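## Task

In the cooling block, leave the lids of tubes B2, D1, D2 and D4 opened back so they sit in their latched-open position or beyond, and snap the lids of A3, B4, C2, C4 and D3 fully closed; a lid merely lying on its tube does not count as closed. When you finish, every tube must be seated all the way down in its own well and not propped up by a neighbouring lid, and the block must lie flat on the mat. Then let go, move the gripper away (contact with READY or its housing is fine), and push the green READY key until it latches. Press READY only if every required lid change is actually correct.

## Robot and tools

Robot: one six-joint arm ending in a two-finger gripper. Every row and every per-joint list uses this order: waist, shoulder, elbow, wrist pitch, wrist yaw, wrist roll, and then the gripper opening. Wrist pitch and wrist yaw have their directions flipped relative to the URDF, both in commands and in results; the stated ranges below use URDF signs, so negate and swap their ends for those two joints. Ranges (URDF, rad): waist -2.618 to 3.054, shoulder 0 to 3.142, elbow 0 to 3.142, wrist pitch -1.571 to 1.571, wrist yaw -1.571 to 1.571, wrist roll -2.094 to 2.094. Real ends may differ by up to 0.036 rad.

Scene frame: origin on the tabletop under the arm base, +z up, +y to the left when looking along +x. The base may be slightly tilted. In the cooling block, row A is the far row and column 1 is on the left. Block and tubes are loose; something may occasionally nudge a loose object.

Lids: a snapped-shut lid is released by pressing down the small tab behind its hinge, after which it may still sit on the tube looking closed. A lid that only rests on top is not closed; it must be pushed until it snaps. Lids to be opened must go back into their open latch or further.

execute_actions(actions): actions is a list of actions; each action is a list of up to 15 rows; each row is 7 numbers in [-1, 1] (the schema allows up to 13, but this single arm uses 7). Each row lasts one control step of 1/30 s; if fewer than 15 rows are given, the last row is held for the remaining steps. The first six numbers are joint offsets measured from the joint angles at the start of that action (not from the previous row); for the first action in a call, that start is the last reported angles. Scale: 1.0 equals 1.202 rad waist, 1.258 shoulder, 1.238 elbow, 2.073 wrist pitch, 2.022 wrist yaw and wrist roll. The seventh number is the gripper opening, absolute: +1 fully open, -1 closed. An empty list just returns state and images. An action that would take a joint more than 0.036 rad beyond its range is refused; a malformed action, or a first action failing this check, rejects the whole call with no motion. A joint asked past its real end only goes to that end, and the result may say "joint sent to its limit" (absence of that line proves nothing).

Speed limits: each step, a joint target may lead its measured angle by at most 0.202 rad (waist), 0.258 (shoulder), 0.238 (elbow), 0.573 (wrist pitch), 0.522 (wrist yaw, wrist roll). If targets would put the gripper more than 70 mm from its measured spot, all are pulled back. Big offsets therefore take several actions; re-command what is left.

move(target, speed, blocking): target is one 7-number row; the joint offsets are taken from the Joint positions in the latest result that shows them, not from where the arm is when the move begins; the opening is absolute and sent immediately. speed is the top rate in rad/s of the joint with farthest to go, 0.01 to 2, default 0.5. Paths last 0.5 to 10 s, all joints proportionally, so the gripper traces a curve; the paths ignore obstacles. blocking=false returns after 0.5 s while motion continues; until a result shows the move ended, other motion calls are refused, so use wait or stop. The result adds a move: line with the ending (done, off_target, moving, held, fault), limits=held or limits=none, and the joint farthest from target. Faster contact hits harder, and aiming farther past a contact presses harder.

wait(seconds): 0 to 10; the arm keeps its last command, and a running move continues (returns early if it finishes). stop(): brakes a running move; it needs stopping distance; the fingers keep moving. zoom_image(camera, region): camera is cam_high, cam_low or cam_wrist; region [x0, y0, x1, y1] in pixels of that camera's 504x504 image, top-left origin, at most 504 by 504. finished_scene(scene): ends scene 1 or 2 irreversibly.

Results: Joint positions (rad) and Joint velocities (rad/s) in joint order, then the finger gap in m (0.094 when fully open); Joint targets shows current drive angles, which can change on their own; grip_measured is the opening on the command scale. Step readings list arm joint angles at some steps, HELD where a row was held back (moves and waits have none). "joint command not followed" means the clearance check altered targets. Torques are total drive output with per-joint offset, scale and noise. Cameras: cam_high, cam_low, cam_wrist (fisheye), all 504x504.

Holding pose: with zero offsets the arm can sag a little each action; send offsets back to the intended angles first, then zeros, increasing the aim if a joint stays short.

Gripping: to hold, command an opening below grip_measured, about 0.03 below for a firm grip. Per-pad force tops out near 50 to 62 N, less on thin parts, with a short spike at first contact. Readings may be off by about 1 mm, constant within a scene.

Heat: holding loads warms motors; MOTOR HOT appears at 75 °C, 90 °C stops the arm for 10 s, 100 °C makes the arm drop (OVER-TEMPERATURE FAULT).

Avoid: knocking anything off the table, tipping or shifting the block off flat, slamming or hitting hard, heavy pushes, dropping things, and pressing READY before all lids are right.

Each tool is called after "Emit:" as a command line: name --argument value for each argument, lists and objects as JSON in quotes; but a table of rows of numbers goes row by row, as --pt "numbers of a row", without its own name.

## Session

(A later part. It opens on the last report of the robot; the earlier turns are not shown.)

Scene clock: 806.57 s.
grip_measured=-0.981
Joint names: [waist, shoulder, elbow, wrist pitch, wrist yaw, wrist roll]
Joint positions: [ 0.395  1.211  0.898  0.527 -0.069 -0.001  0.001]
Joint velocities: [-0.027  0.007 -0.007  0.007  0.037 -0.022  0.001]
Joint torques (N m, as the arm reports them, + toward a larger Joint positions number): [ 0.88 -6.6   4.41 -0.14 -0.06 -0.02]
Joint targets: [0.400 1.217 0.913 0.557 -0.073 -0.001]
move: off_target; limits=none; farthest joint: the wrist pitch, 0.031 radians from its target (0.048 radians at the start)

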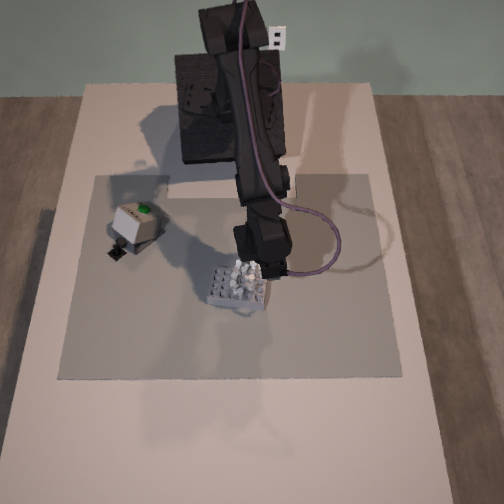

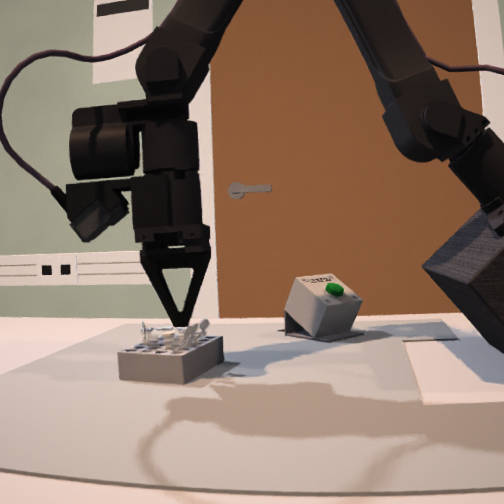

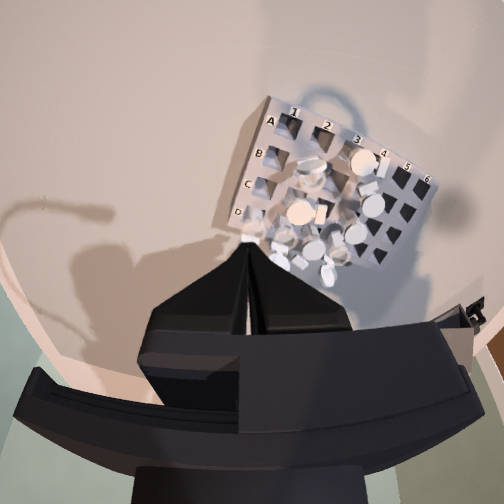

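Emit:
move --target '[0.004,-0.008,0.012,-0.03,-0.002,0,-1]' --speed 0.08

Emit:
move --target '[-0.06,-0.07,0.012,0.03,-0.002,0,-1]' --speed 0.12

Emit:
zoom_image --camera "cam_low" --region '[120, 310, 200, 370]'

Emit:
zoom_image --camera "cam_wrist" --region '[170, 110, 350, 260]'

Scene clock: 812.80 s.
grip_measured=-0.981
Joint names: [waist, shoulder, elbow, wrist pitch, wrist yaw, wrist roll]
Joint positions: [ 0.395  1.211  0.898  0.484 -0.07  -0.001  0.001]
Joint velocities: [-0.002  0.002 -0.007  0.022  0.066 -0.066  0.   ]
Joint torques (N m, as the arm reports them, + toward a larger Joint positions number): [ 0.88 -8.1   4.46 -0.67 -0.06 -0.01]
Joint targets: [0.400 1.201 0.913 0.464 -0.073 -0.001]
move: done; limits=none; farthest joint: the wrist pitch, 0.019 radians from its target (0.062 radians at the start)

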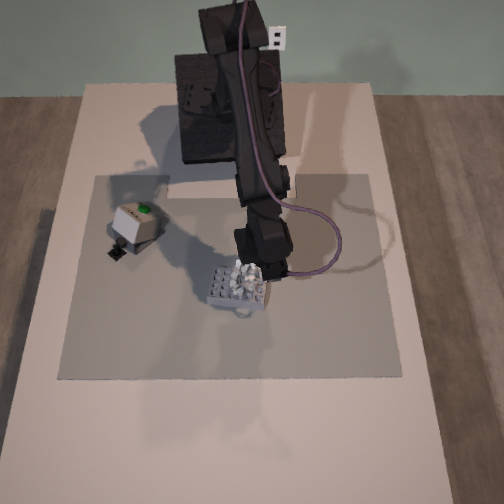

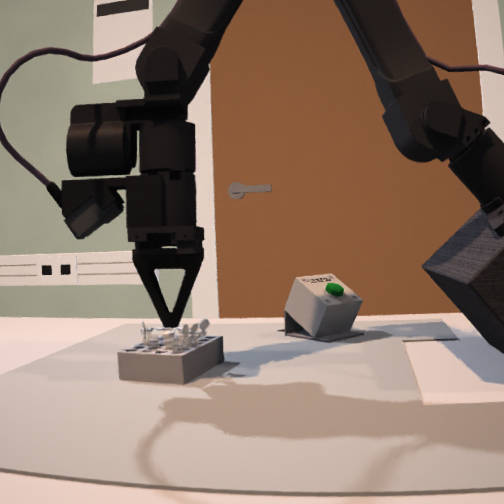

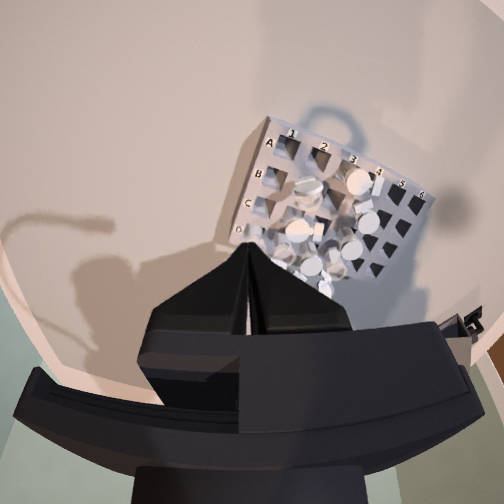

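Scene clock: 814.03 s.
grip_measured=-0.981
Joint names: [waist, shoulder, elbow, wrist pitch, wrist yaw, wrist roll]
Joint positions: [ 0.333  1.149  0.898  0.539 -0.07  -0.001  0.001]
Joint velocities: [-0.012 -0.002  0.012 -0.007  0.066  0.007  0.   ]
Joint torques (N m, as the arm reports them, + toward a larger Joint positions number): [-0.75 -9.23  4.66 -0.43 -0.09 -0.01]
Joint targets: [0.323 1.123 0.913 0.546 -0.074 -0.001]
move: off_target; limits=none; farthest joint: the shoulder, 0.026 radians from its target (0.088 radians at the start)

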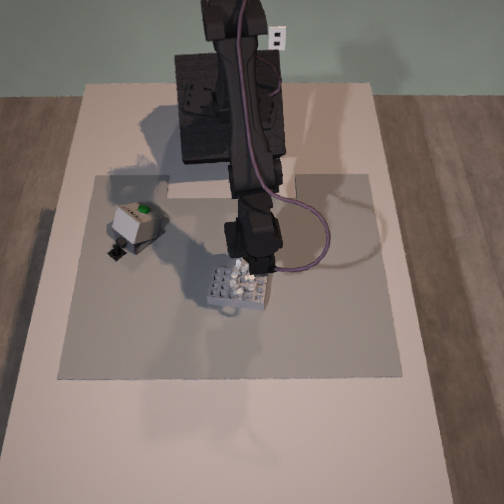

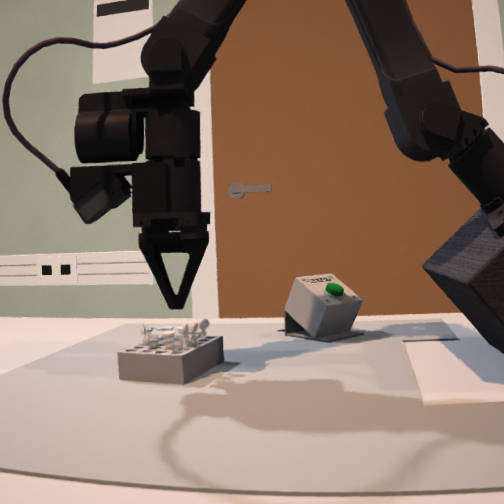

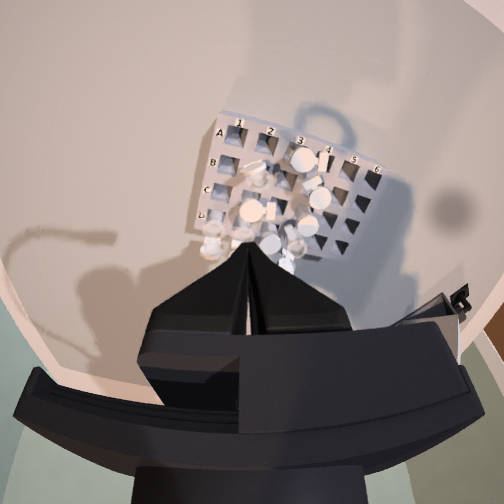

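Region (120, 310, 200, 370) of cam_low's 504x504 image, scaled by 6.300, with more detail than that image has; it fills the top 378 rows of this view, and the rest is white.

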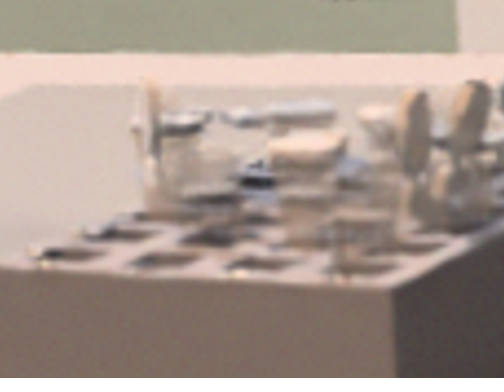

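Region (170, 110, 350, 260) of cam_wrist's 504x504 image, scaled by 2.800, with more detail than that image has.

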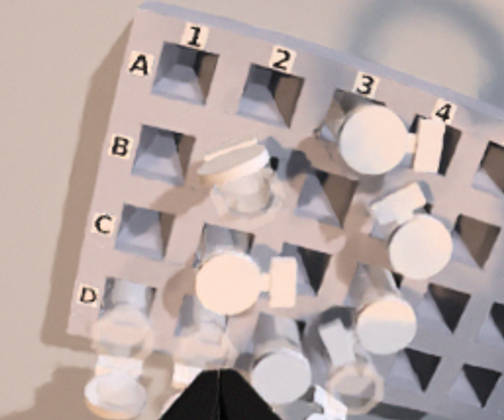

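Emit:
move --target '[-0.018,0.041,0.08,0.027,-0.002,0,-1]' --speed 0.15

Emit:
move --target '[0.0,0.04,0.012,-0.034,-0.002,0,-1]' --speed 0.1

Emit:
zoom_image --camera "cam_low" --region '[120, 295, 220, 370]'

Emit:
zoom_image --camera "cam_wrist" --region '[160, 160, 340, 310]'

Scene clock: 827.70 s.
grip_measured=-0.981
Joint names: [waist, shoulder, elbow, wrist pitch, wrist yaw, wrist roll]
Joint positions: [ 0.322  1.199  0.97   0.588 -0.07  -0.001  0.001]
Joint velocities: [-0.007 -0.012  0.002  0.066 -0.007  0.007 -0.001]
Joint torques (N m, as the arm reports them, + toward a larger Joint positions number): [-0.84 -7.29  5.59 -0.37 -0.08 -0.01]
Joint targets: [0.311 1.201 0.997 0.595 -0.074 -0.001]
move: off_target; limits=none; farthest joint: the elbow, 0.027 radians from its target (0.099 radians at the start)

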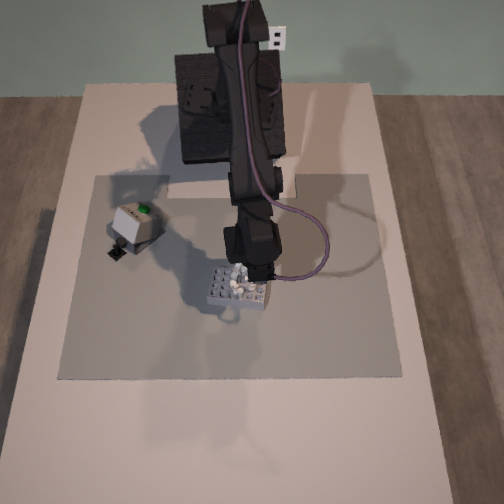

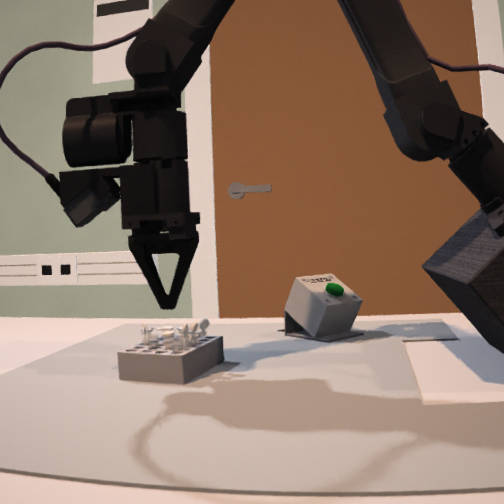

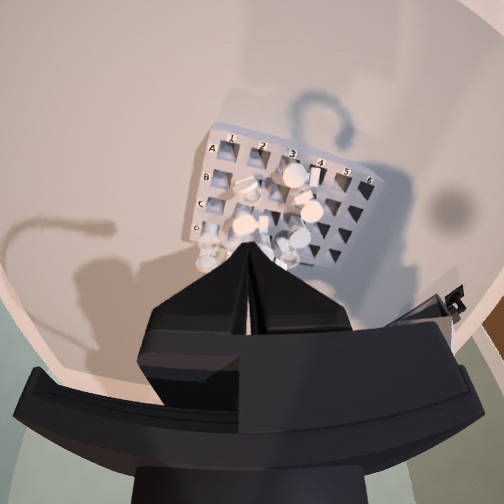

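Scene clock: 828.90 s.
grip_measured=-0.981
Joint names: [waist, shoulder, elbow, wrist pitch, wrist yaw, wrist roll]
Joint positions: [ 0.322  1.249  0.97   0.537 -0.07  -0.001  0.001]
Joint velocities: [-0.017 -0.002 -0.017 -0.007  0.051 -0.037  0.   ]
Joint torques (N m, as the arm reports them, + toward a larger Joint positions number): [ 0.19 -7.68  4.54 -0.64 -0.09 -0.01]
Joint targets: [0.322 1.249 0.984 0.517 -0.074 -0.001]
move: done; limits=none; farthest joint: the wrist pitch, 0.019 radians from its target (0.070 radians at the start)

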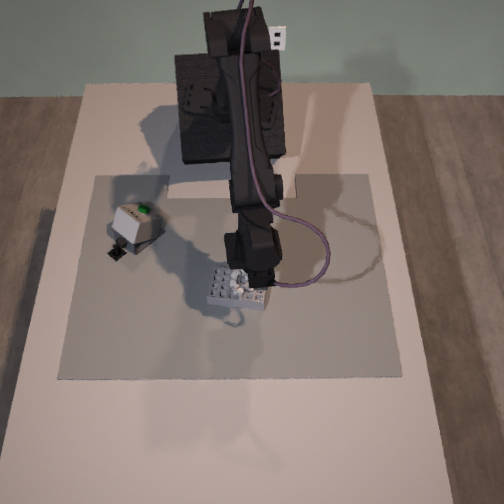

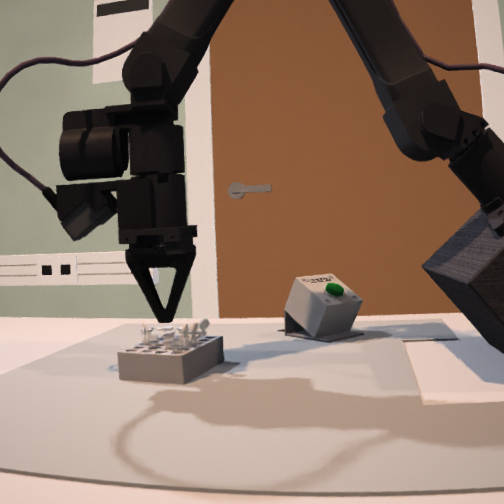

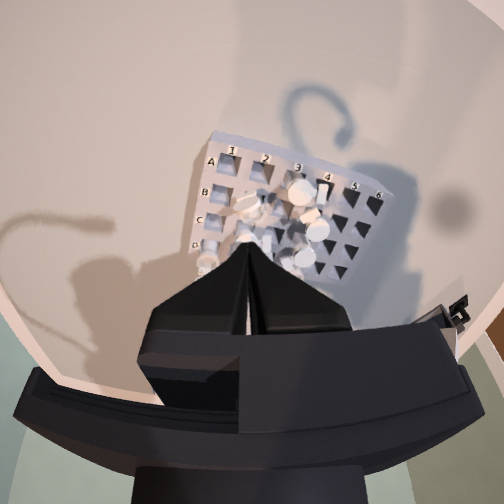

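Region (120, 295, 220, 370) of cam_low's 504x504 image, scaled by 5.040, with more detail than that image has; it fills the top 378 rows of this view, and the rest is white.

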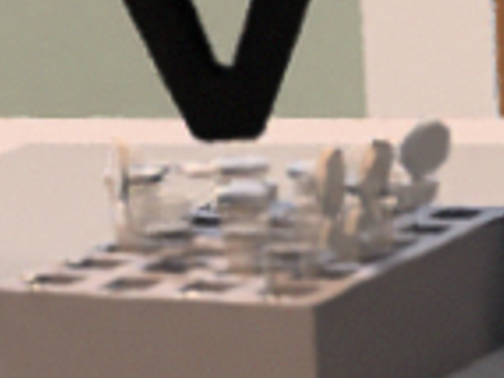

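Region (160, 160, 340, 310) of cam_wrist's 504x504 image, scaled by 2.800, with more detail than that image has.

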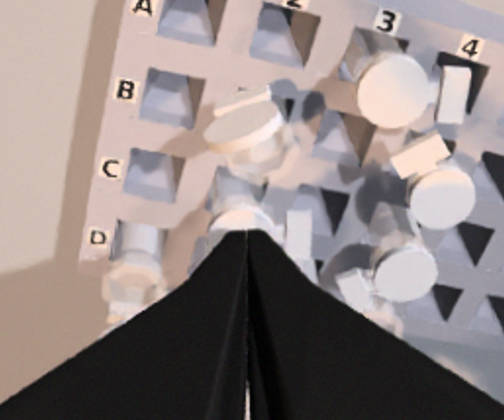

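Emit:
move --target '[0.0,0.012,0.012,-0.036,-0.002,0,-1]' --speed 0.05

Emit:
zoom_image --camera "cam_low" --region '[120, 295, 220, 370]'

Emit:
zoom_image --camera "cam_wrist" --region '[160, 160, 340, 310]'

Scene clock: 836.03 s.
grip_measured=-0.981
Joint names: [waist, shoulder, elbow, wrist pitch, wrist yaw, wrist roll]
Joint positions: [ 0.322  1.26   0.97   0.484 -0.07  -0.001  0.001]
Joint velocities: [-0.002 -0.002  0.007 -0.022 -0.037 -0.051  0.001]
Joint torques (N m, as the arm reports them, + toward a larger Joint positions number): [ 0.18 -7.43  4.57 -0.72 -0.09 -0.01]
Joint targets: [0.322 1.264 0.984 0.462 -0.074 -0.001]
move: off_target; limits=none; farthest joint: the wrist pitch, 0.022 radians from its target (0.074 radians at the start)

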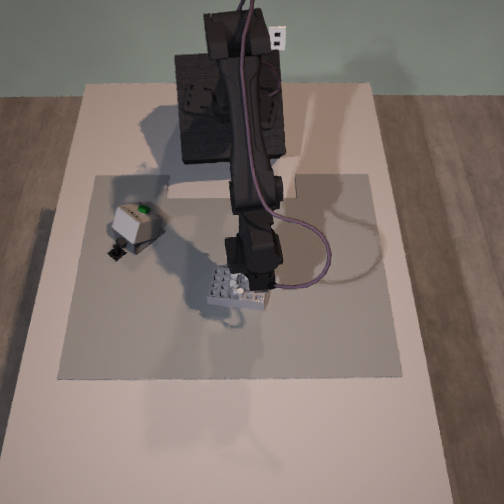

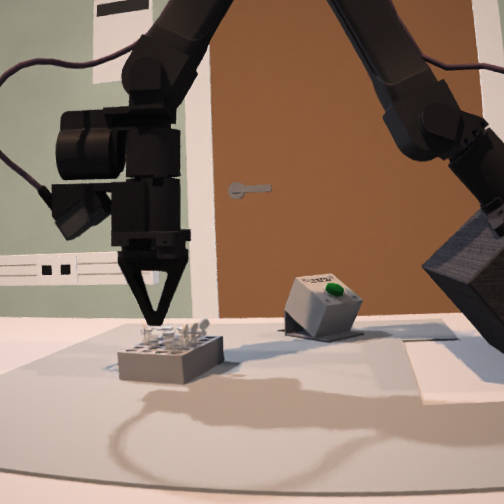

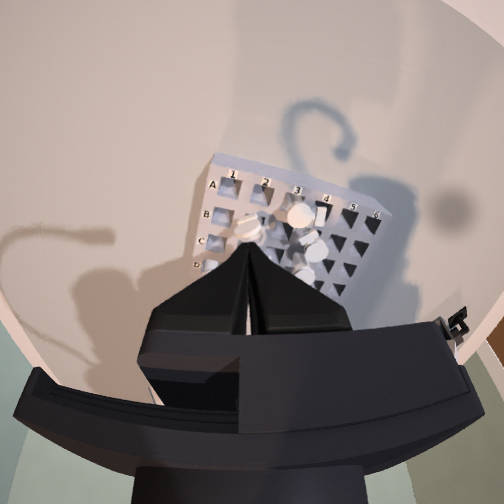

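Region (120, 295, 220, 370) of cam_low's 504x504 image, scaled by 5.040, with more detail than that image has; it fills the top 378 rows of this view, and the rest is white.

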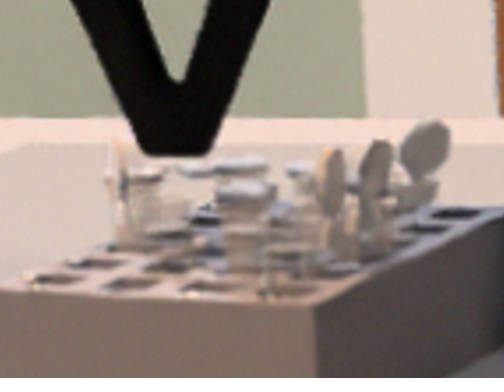

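Region (160, 160, 340, 310) of cam_wrist's 504x504 image, scaled by 2.800, with more detail than that image has.

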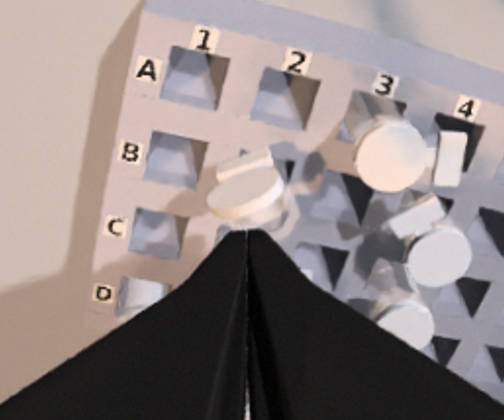

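Emit:
move --target '[0.0,-0.006,0.012,-0.034,-0.002,0,-1]' --speed 0.03

Emit:
zoom_image --camera "cam_low" --region '[120, 295, 220, 370]'

Emit:
zoom_image --camera "cam_wrist" --region '[160, 160, 340, 310]'

Scene clock: 841.70 s.
grip_measured=-0.981
Joint names: [waist, shoulder, elbow, wrist pitch, wrist yaw, wrist roll]
Joint positions: [ 0.322  1.26   0.97   0.464 -0.07  -0.001  0.001]
Joint velocities: [ 0.007 -0.002 -0.007  0.022 -0.051  0.007 -0.   ]
Joint torques (N m, as the arm reports them, + toward a larger Joint positions number): [ 0.19 -8.39  4.48 -1.01 -0.08 -0.01]
Joint targets: [0.322 1.252 0.984 0.414 -0.074 -0.001]
move: off_target; limits=none; farthest joint: the wrist pitch, 0.051 radians from its target (0.071 radians at the start)

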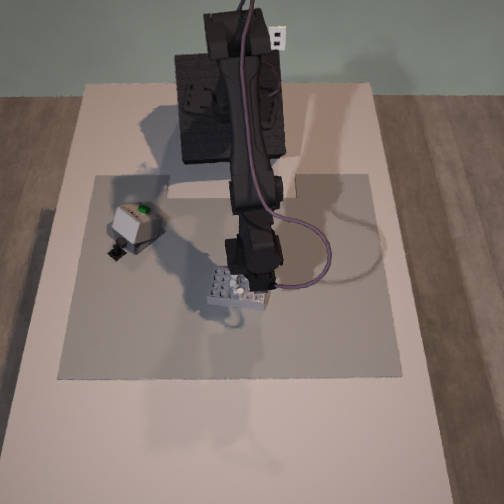

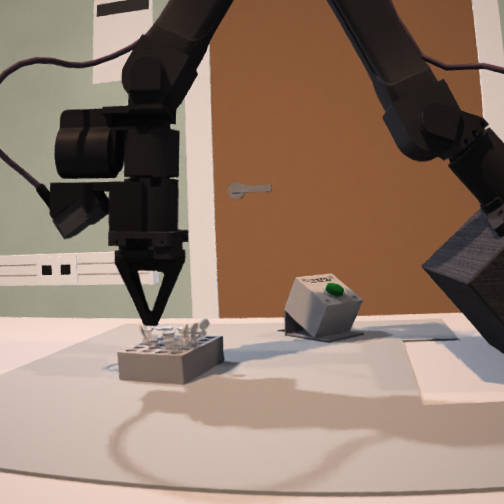

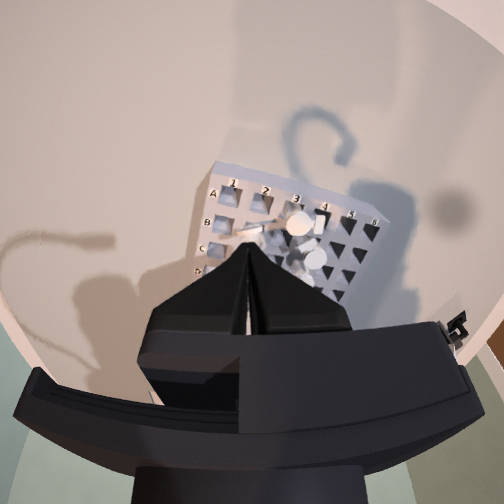

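Region (120, 295, 220, 370) of cam_low's 504x504 image, scaled by 5.040, with more detail than that image has; it fills the top 378 rows of this view, and the rest is white.

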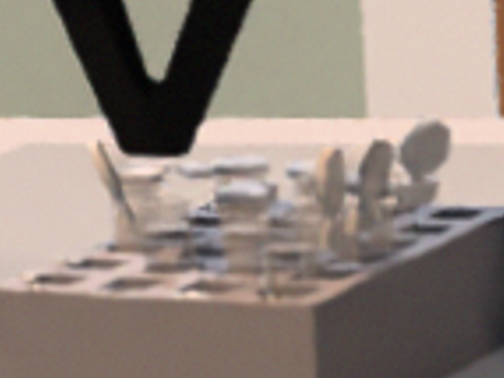

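Region (160, 160, 340, 310) of cam_wrist's 504x504 image, scaled by 2.800, with more detail than that image has.

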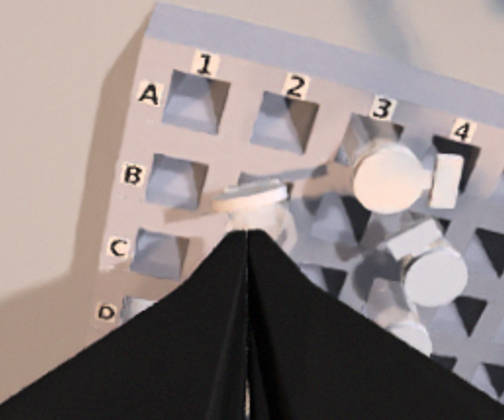

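Emit:
move --target '[0.0,-0.006,0.012,0.028,-0.002,0,-1]' --speed 0.06

Emit:
zoom_image --camera "cam_low" --region '[120, 295, 220, 370]'

Scene clock: 845.70 s.
grip_measured=-0.981
Joint names: [waist, shoulder, elbow, wrist pitch, wrist yaw, wrist roll]
Joint positions: [ 0.322  1.26   0.97   0.515 -0.07  -0.001  0.001]
Joint velocities: [ 0.002  0.007  0.002 -0.066  0.037  0.037 -0.   ]
Joint torques (N m, as the arm reports them, + toward a larger Joint positions number): [ 0.21 -8.38  4.53 -0.43 -0.09 -0.01]
Joint targets: [0.322 1.252 0.984 0.523 -0.074 -0.001]
move: done; limits=none; farthest joint: the elbow, 0.015 radians from its target (0.015 radians at the start)

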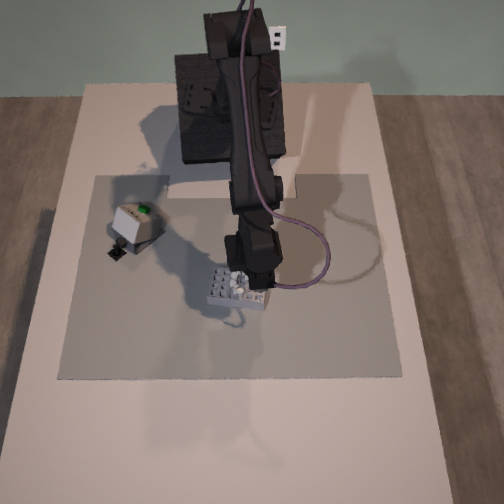

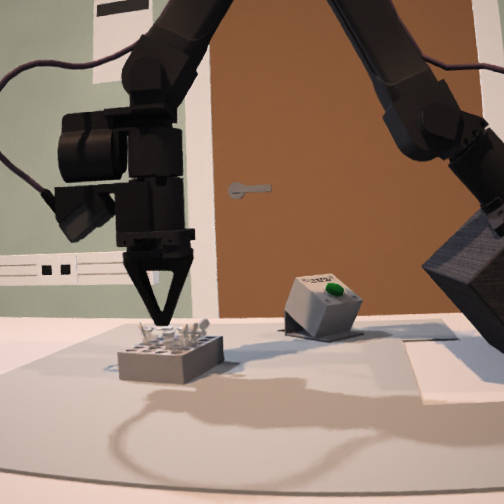

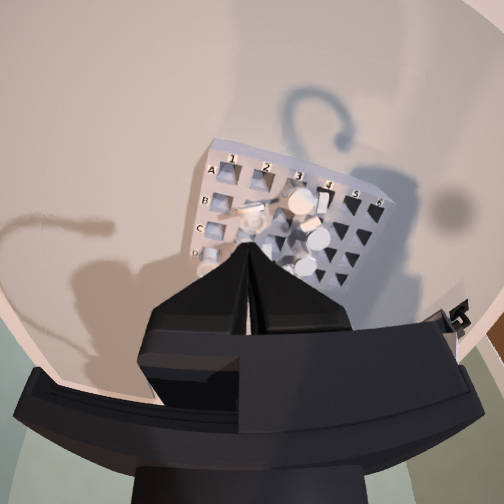

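Region (120, 295, 220, 370) of cam_low's 504x504 image, scaled by 5.040, with more detail than that image has; it fills the top 378 rows of this view, and the rest is white.

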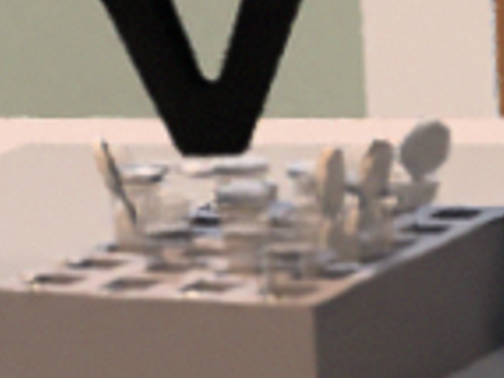

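Emit:
move --target '[0.069,-0.015,0.012,0.0,-0.002,0,-1]' --speed 0.1

Emit:
move --target '[0.004,-0.055,-0.063,-0.03,-0.002,0,-1]' --speed 0.08

Emit:
zoom_image --camera "cam_low" --region '[130, 290, 230, 365]'

Scene clock: 854.07 s.
grip_measured=-0.981
Joint names: [waist, shoulder, elbow, wrist pitch, wrist yaw, wrist roll]
Joint positions: [ 0.394  1.26   0.97   0.515 -0.07  -0.001  0.001]
Joint velocities: [-0.002  0.002 -0.032  0.007  0.022 -0.051 -0.   ]
Joint torques (N m, as the arm reports them, + toward a larger Joint positions number): [ 1.49 -9.3   4.54 -0.48 -0.06 -0.01]
Joint targets: [0.405 1.241 0.984 0.515 -0.074 -0.001]
move: done; limits=none; farthest joint: the shoulder, 0.019 radians from its target (0.019 radians at the start)

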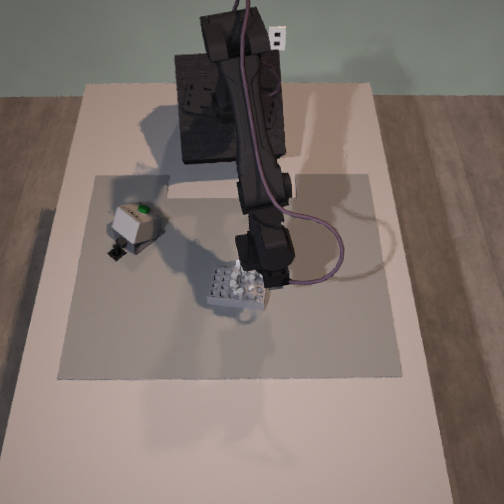

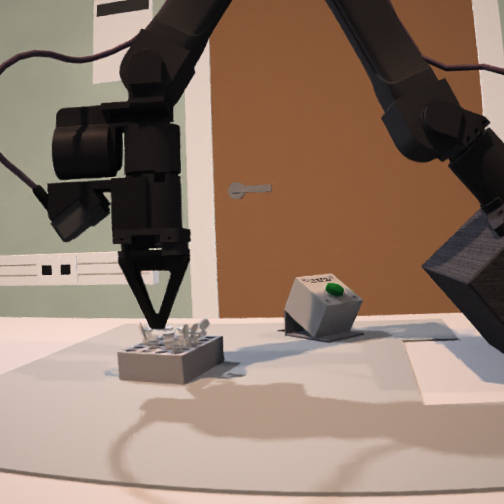

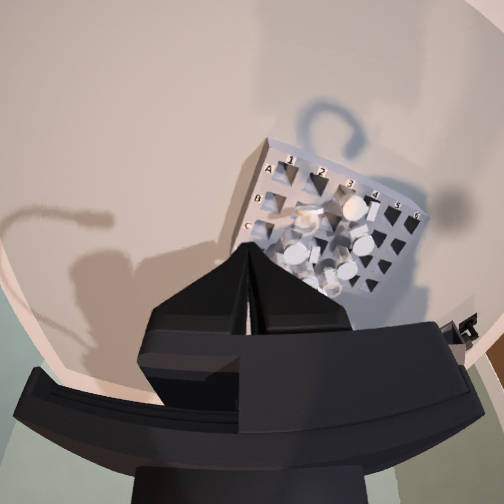

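Scene clock: 855.50 s.
grip_measured=-0.981
Joint names: [waist, shoulder, elbow, wrist pitch, wrist yaw, wrist roll]
Joint positions: [ 0.394  1.219  0.9    0.473 -0.07  -0.001  0.001]
Joint velocities: [-0.002  0.017 -0.017  0.051 -0.037 -0.007 -0.   ]
Joint torques (N m, as the arm reports them, + toward a larger Joint positions number): [ 0.87 -9.67  2.72 -0.67 -0.06 -0.01]
Joint targets: [0.399 1.190 0.891 0.453 -0.074 -0.001]
move: off_target; limits=none; farthest joint: the shoulder, 0.028 radians from its target (0.069 radians at the start)

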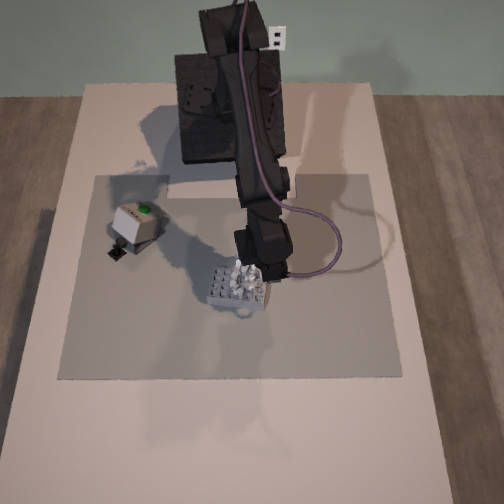

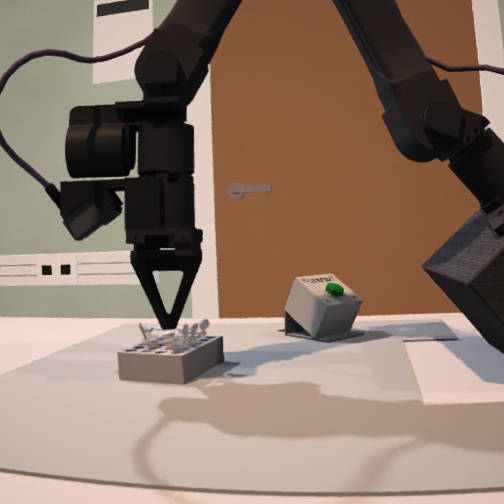

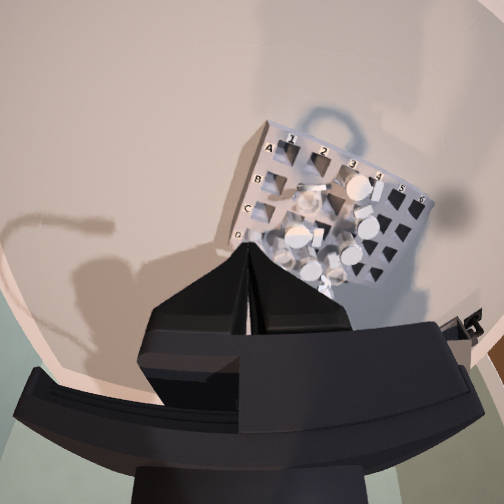

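Region (130, 290, 230, 365) of cam_low's 504x504 image, scaled by 5.040, with more detail than that image has; it fills the top 378 rows of this view, and the rest is white.

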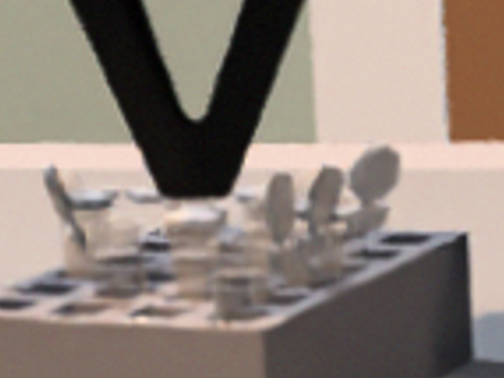

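Emit:
move --target '[0.004,-0.012,0.008,0.038,-0.002,0,-1]' --speed 0.03

Emit:
zoom_image --camera "cam_low" --region '[130, 290, 230, 365]'

Scene clock: 862.00 s.
grip_measured=-0.981
Joint names: [waist, shoulder, elbow, wrist pitch, wrist yaw, wrist roll]
Joint positions: [ 0.394  1.219  0.9    0.511 -0.07  -0.001  0.001]
Joint velocities: [-0.002  0.007 -0.007  0.022 -0.007 -0.007 -0.   ]
Joint torques (N m, as the arm reports them, + toward a larger Joint positions number): [ 0.85 -8.55  4.04 -0.06 -0.06 -0.01]
Joint targets: [0.399 1.204 0.910 0.552 -0.074 -0.001]
move: off_target; limits=none; farthest joint: the wrist pitch, 0.041 radians from its target (0.079 radians at the start)

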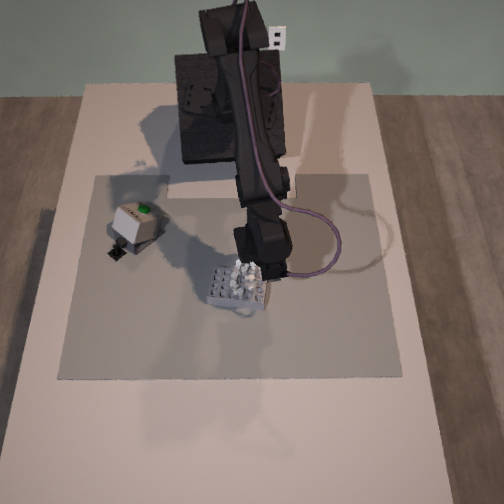

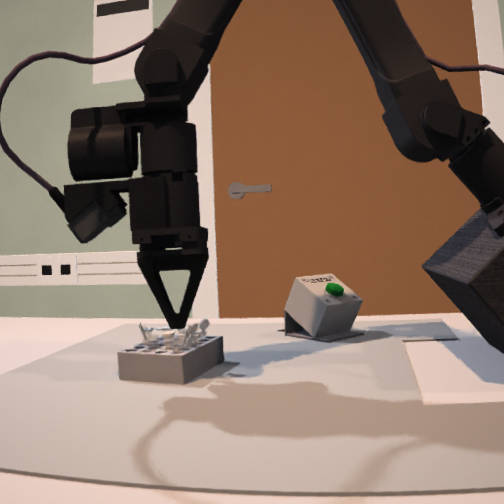

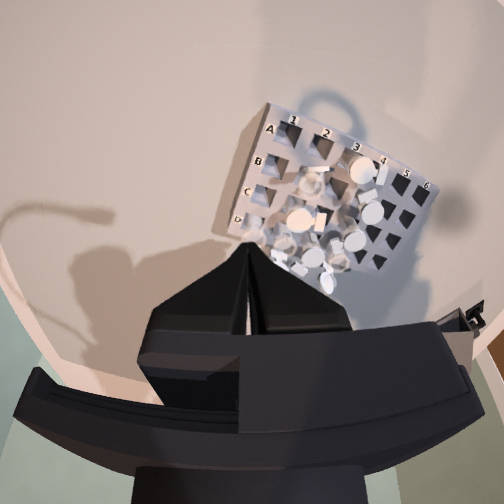

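Region (130, 290, 230, 365) of cam_low's 504x504 image, scaled by 5.040, with more detail than that image has; it fills the top 378 rows of this view, and the rest is white.

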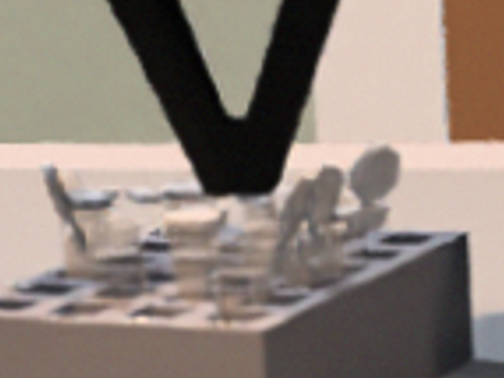

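Now back off forward, then lift.

Emit:
move --target '[0.004,-0.012,0.008,-0.025,-0.002,0,-1]' --speed 0.06

Emit:
move --target '[-0.08,-0.16,0.008,0.085,0.01,0,-1]' --speed 0.2

Emit:
zoom_image --camera "cam_low" --region '[125, 305, 225, 385]'

Emit:
zoom_image --camera "cam_wrist" --region '[150, 80, 380, 260]'

Scene clock: 869.57 s.
grip_measured=-0.981
Joint names: [waist, shoulder, elbow, wrist pitch, wrist yaw, wrist roll]
Joint positions: [ 0.394  1.219  0.9    0.479 -0.07  -0.001  0.001]
Joint velocities: [-0.012 -0.002 -0.007  0.037 -0.022 -0.051 -0.001]
Joint torques (N m, as the arm reports them, + toward a larger Joint positions number): [ 0.89 -8.55  4.09 -0.67 -0.07 -0.01]
Joint targets: [0.399 1.204 0.910 0.459 -0.074 -0.001]
move: done; limits=none; farthest joint: the wrist pitch, 0.020 radians from its target (0.052 radians at the start)

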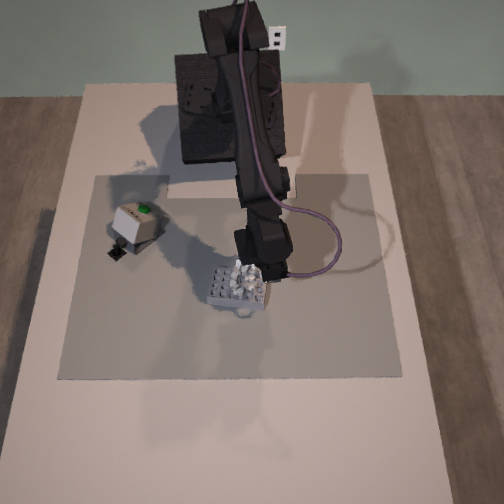

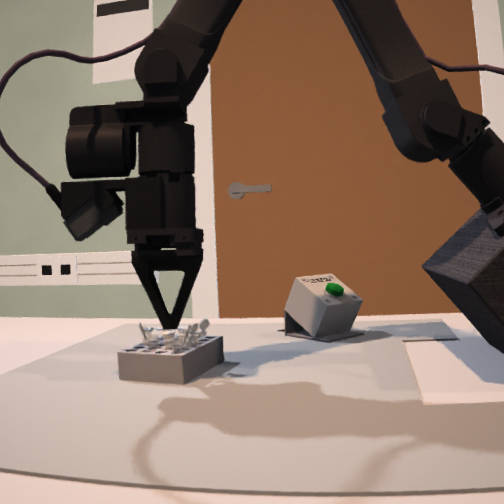

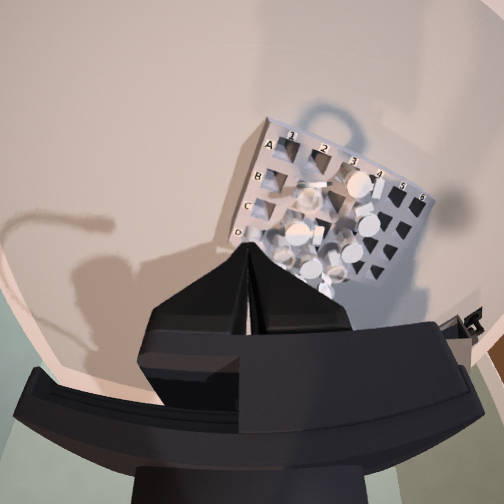

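Scene clock: 871.17 s.
grip_measured=-0.981
Joint names: [waist, shoulder, elbow, wrist pitch, wrist yaw, wrist roll]
Joint positions: [ 0.308  1.042  0.9    0.648 -0.057 -0.001  0.001]
Joint velocities: [-0.007  0.002  0.007  0.022  0.007 -0.037 -0.   ]
Joint torques (N m, as the arm reports them, + toward a larger Joint positions number): [-0.87 -8.54  4.62 -0.41  0.04 -0.01]
Joint targets: [0.298 1.018 0.910 0.655 -0.049 -0.001]
move: off_target; limits=none; farthest joint: the shoulder, 0.025 radians from its target (0.201 radians at the start)

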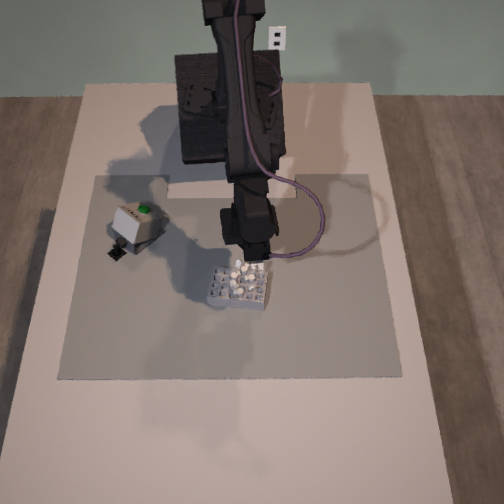

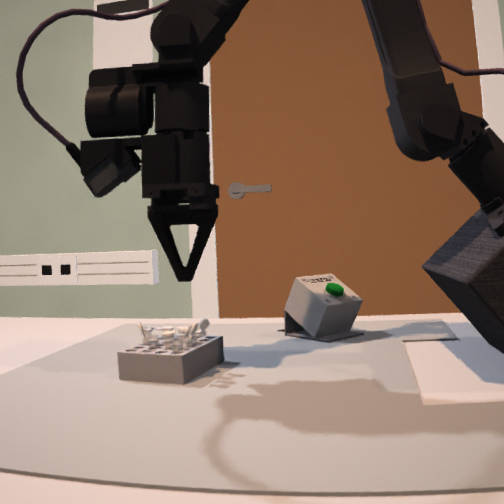

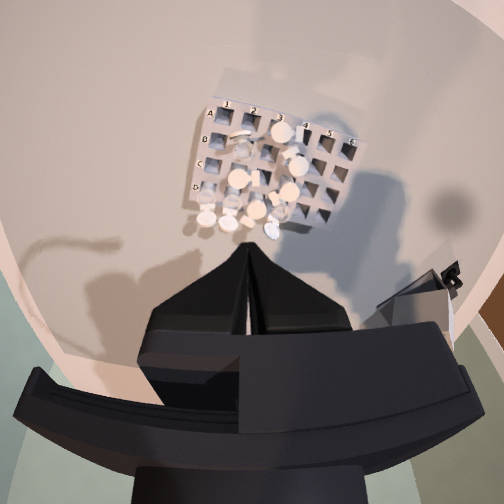

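Region (125, 305, 225, 385) of cam_low's 504x504 image, scaled by 5.040, with more detail than that image has; it fills the top 403 rows of this view, and the rest is white.

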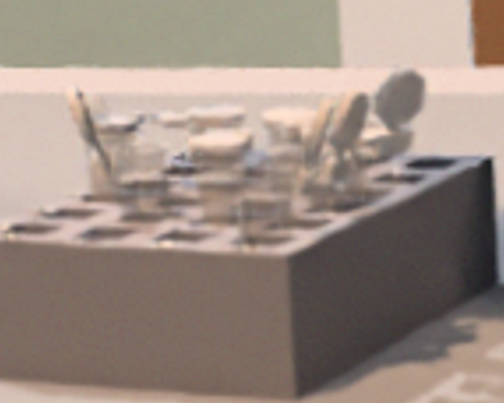

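Region (150, 80, 380, 260) of cam_wrist's 504x504 image, scaled by 2.191, with more detail than that image has; it fills the top 394 rows of this view, and the rest is white.

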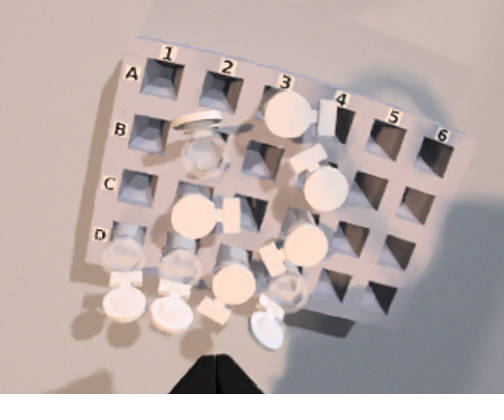

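Emit:
move --target '[-0.657,-0.138,-0.251,-0.057,0.032,0,-1]' --speed 0.5

Scene clock: 890.83 s.
grip_measured=-0.981
Joint names: [waist, shoulder, elbow, wrist pitch, wrist yaw, wrist roll]
Joint positions: [-0.466  0.893  0.597  0.551  0.009 -0.001  0.001]
Joint velocities: [ 0.012 -0.002 -0.007  0.022 -0.051 -0.037 -0.   ]
Joint torques (N m, as the arm reports them, + toward a larger Joint positions number): [-2.4  -5.7   3.05 -0.76 -0.29 -0.01]
Joint targets: [-0.481 0.869 0.590 0.530 0.007 -0.001]
move: off_target; limits=none; farthest joint: the shoulder, 0.025 radians from its target (0.174 radians at the start)

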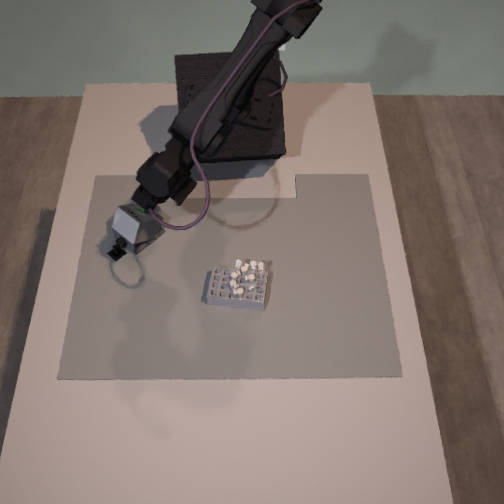

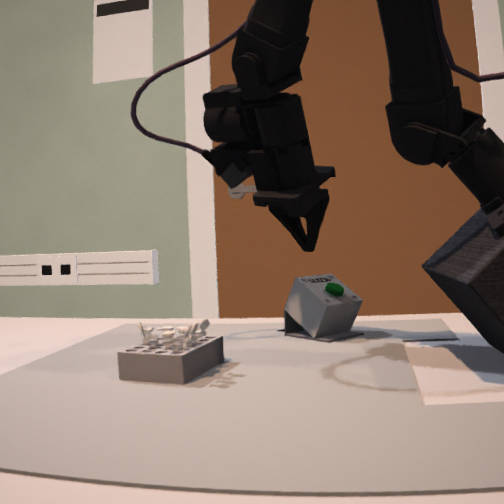

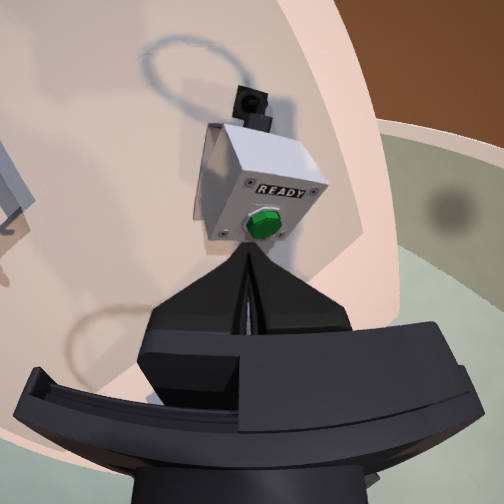

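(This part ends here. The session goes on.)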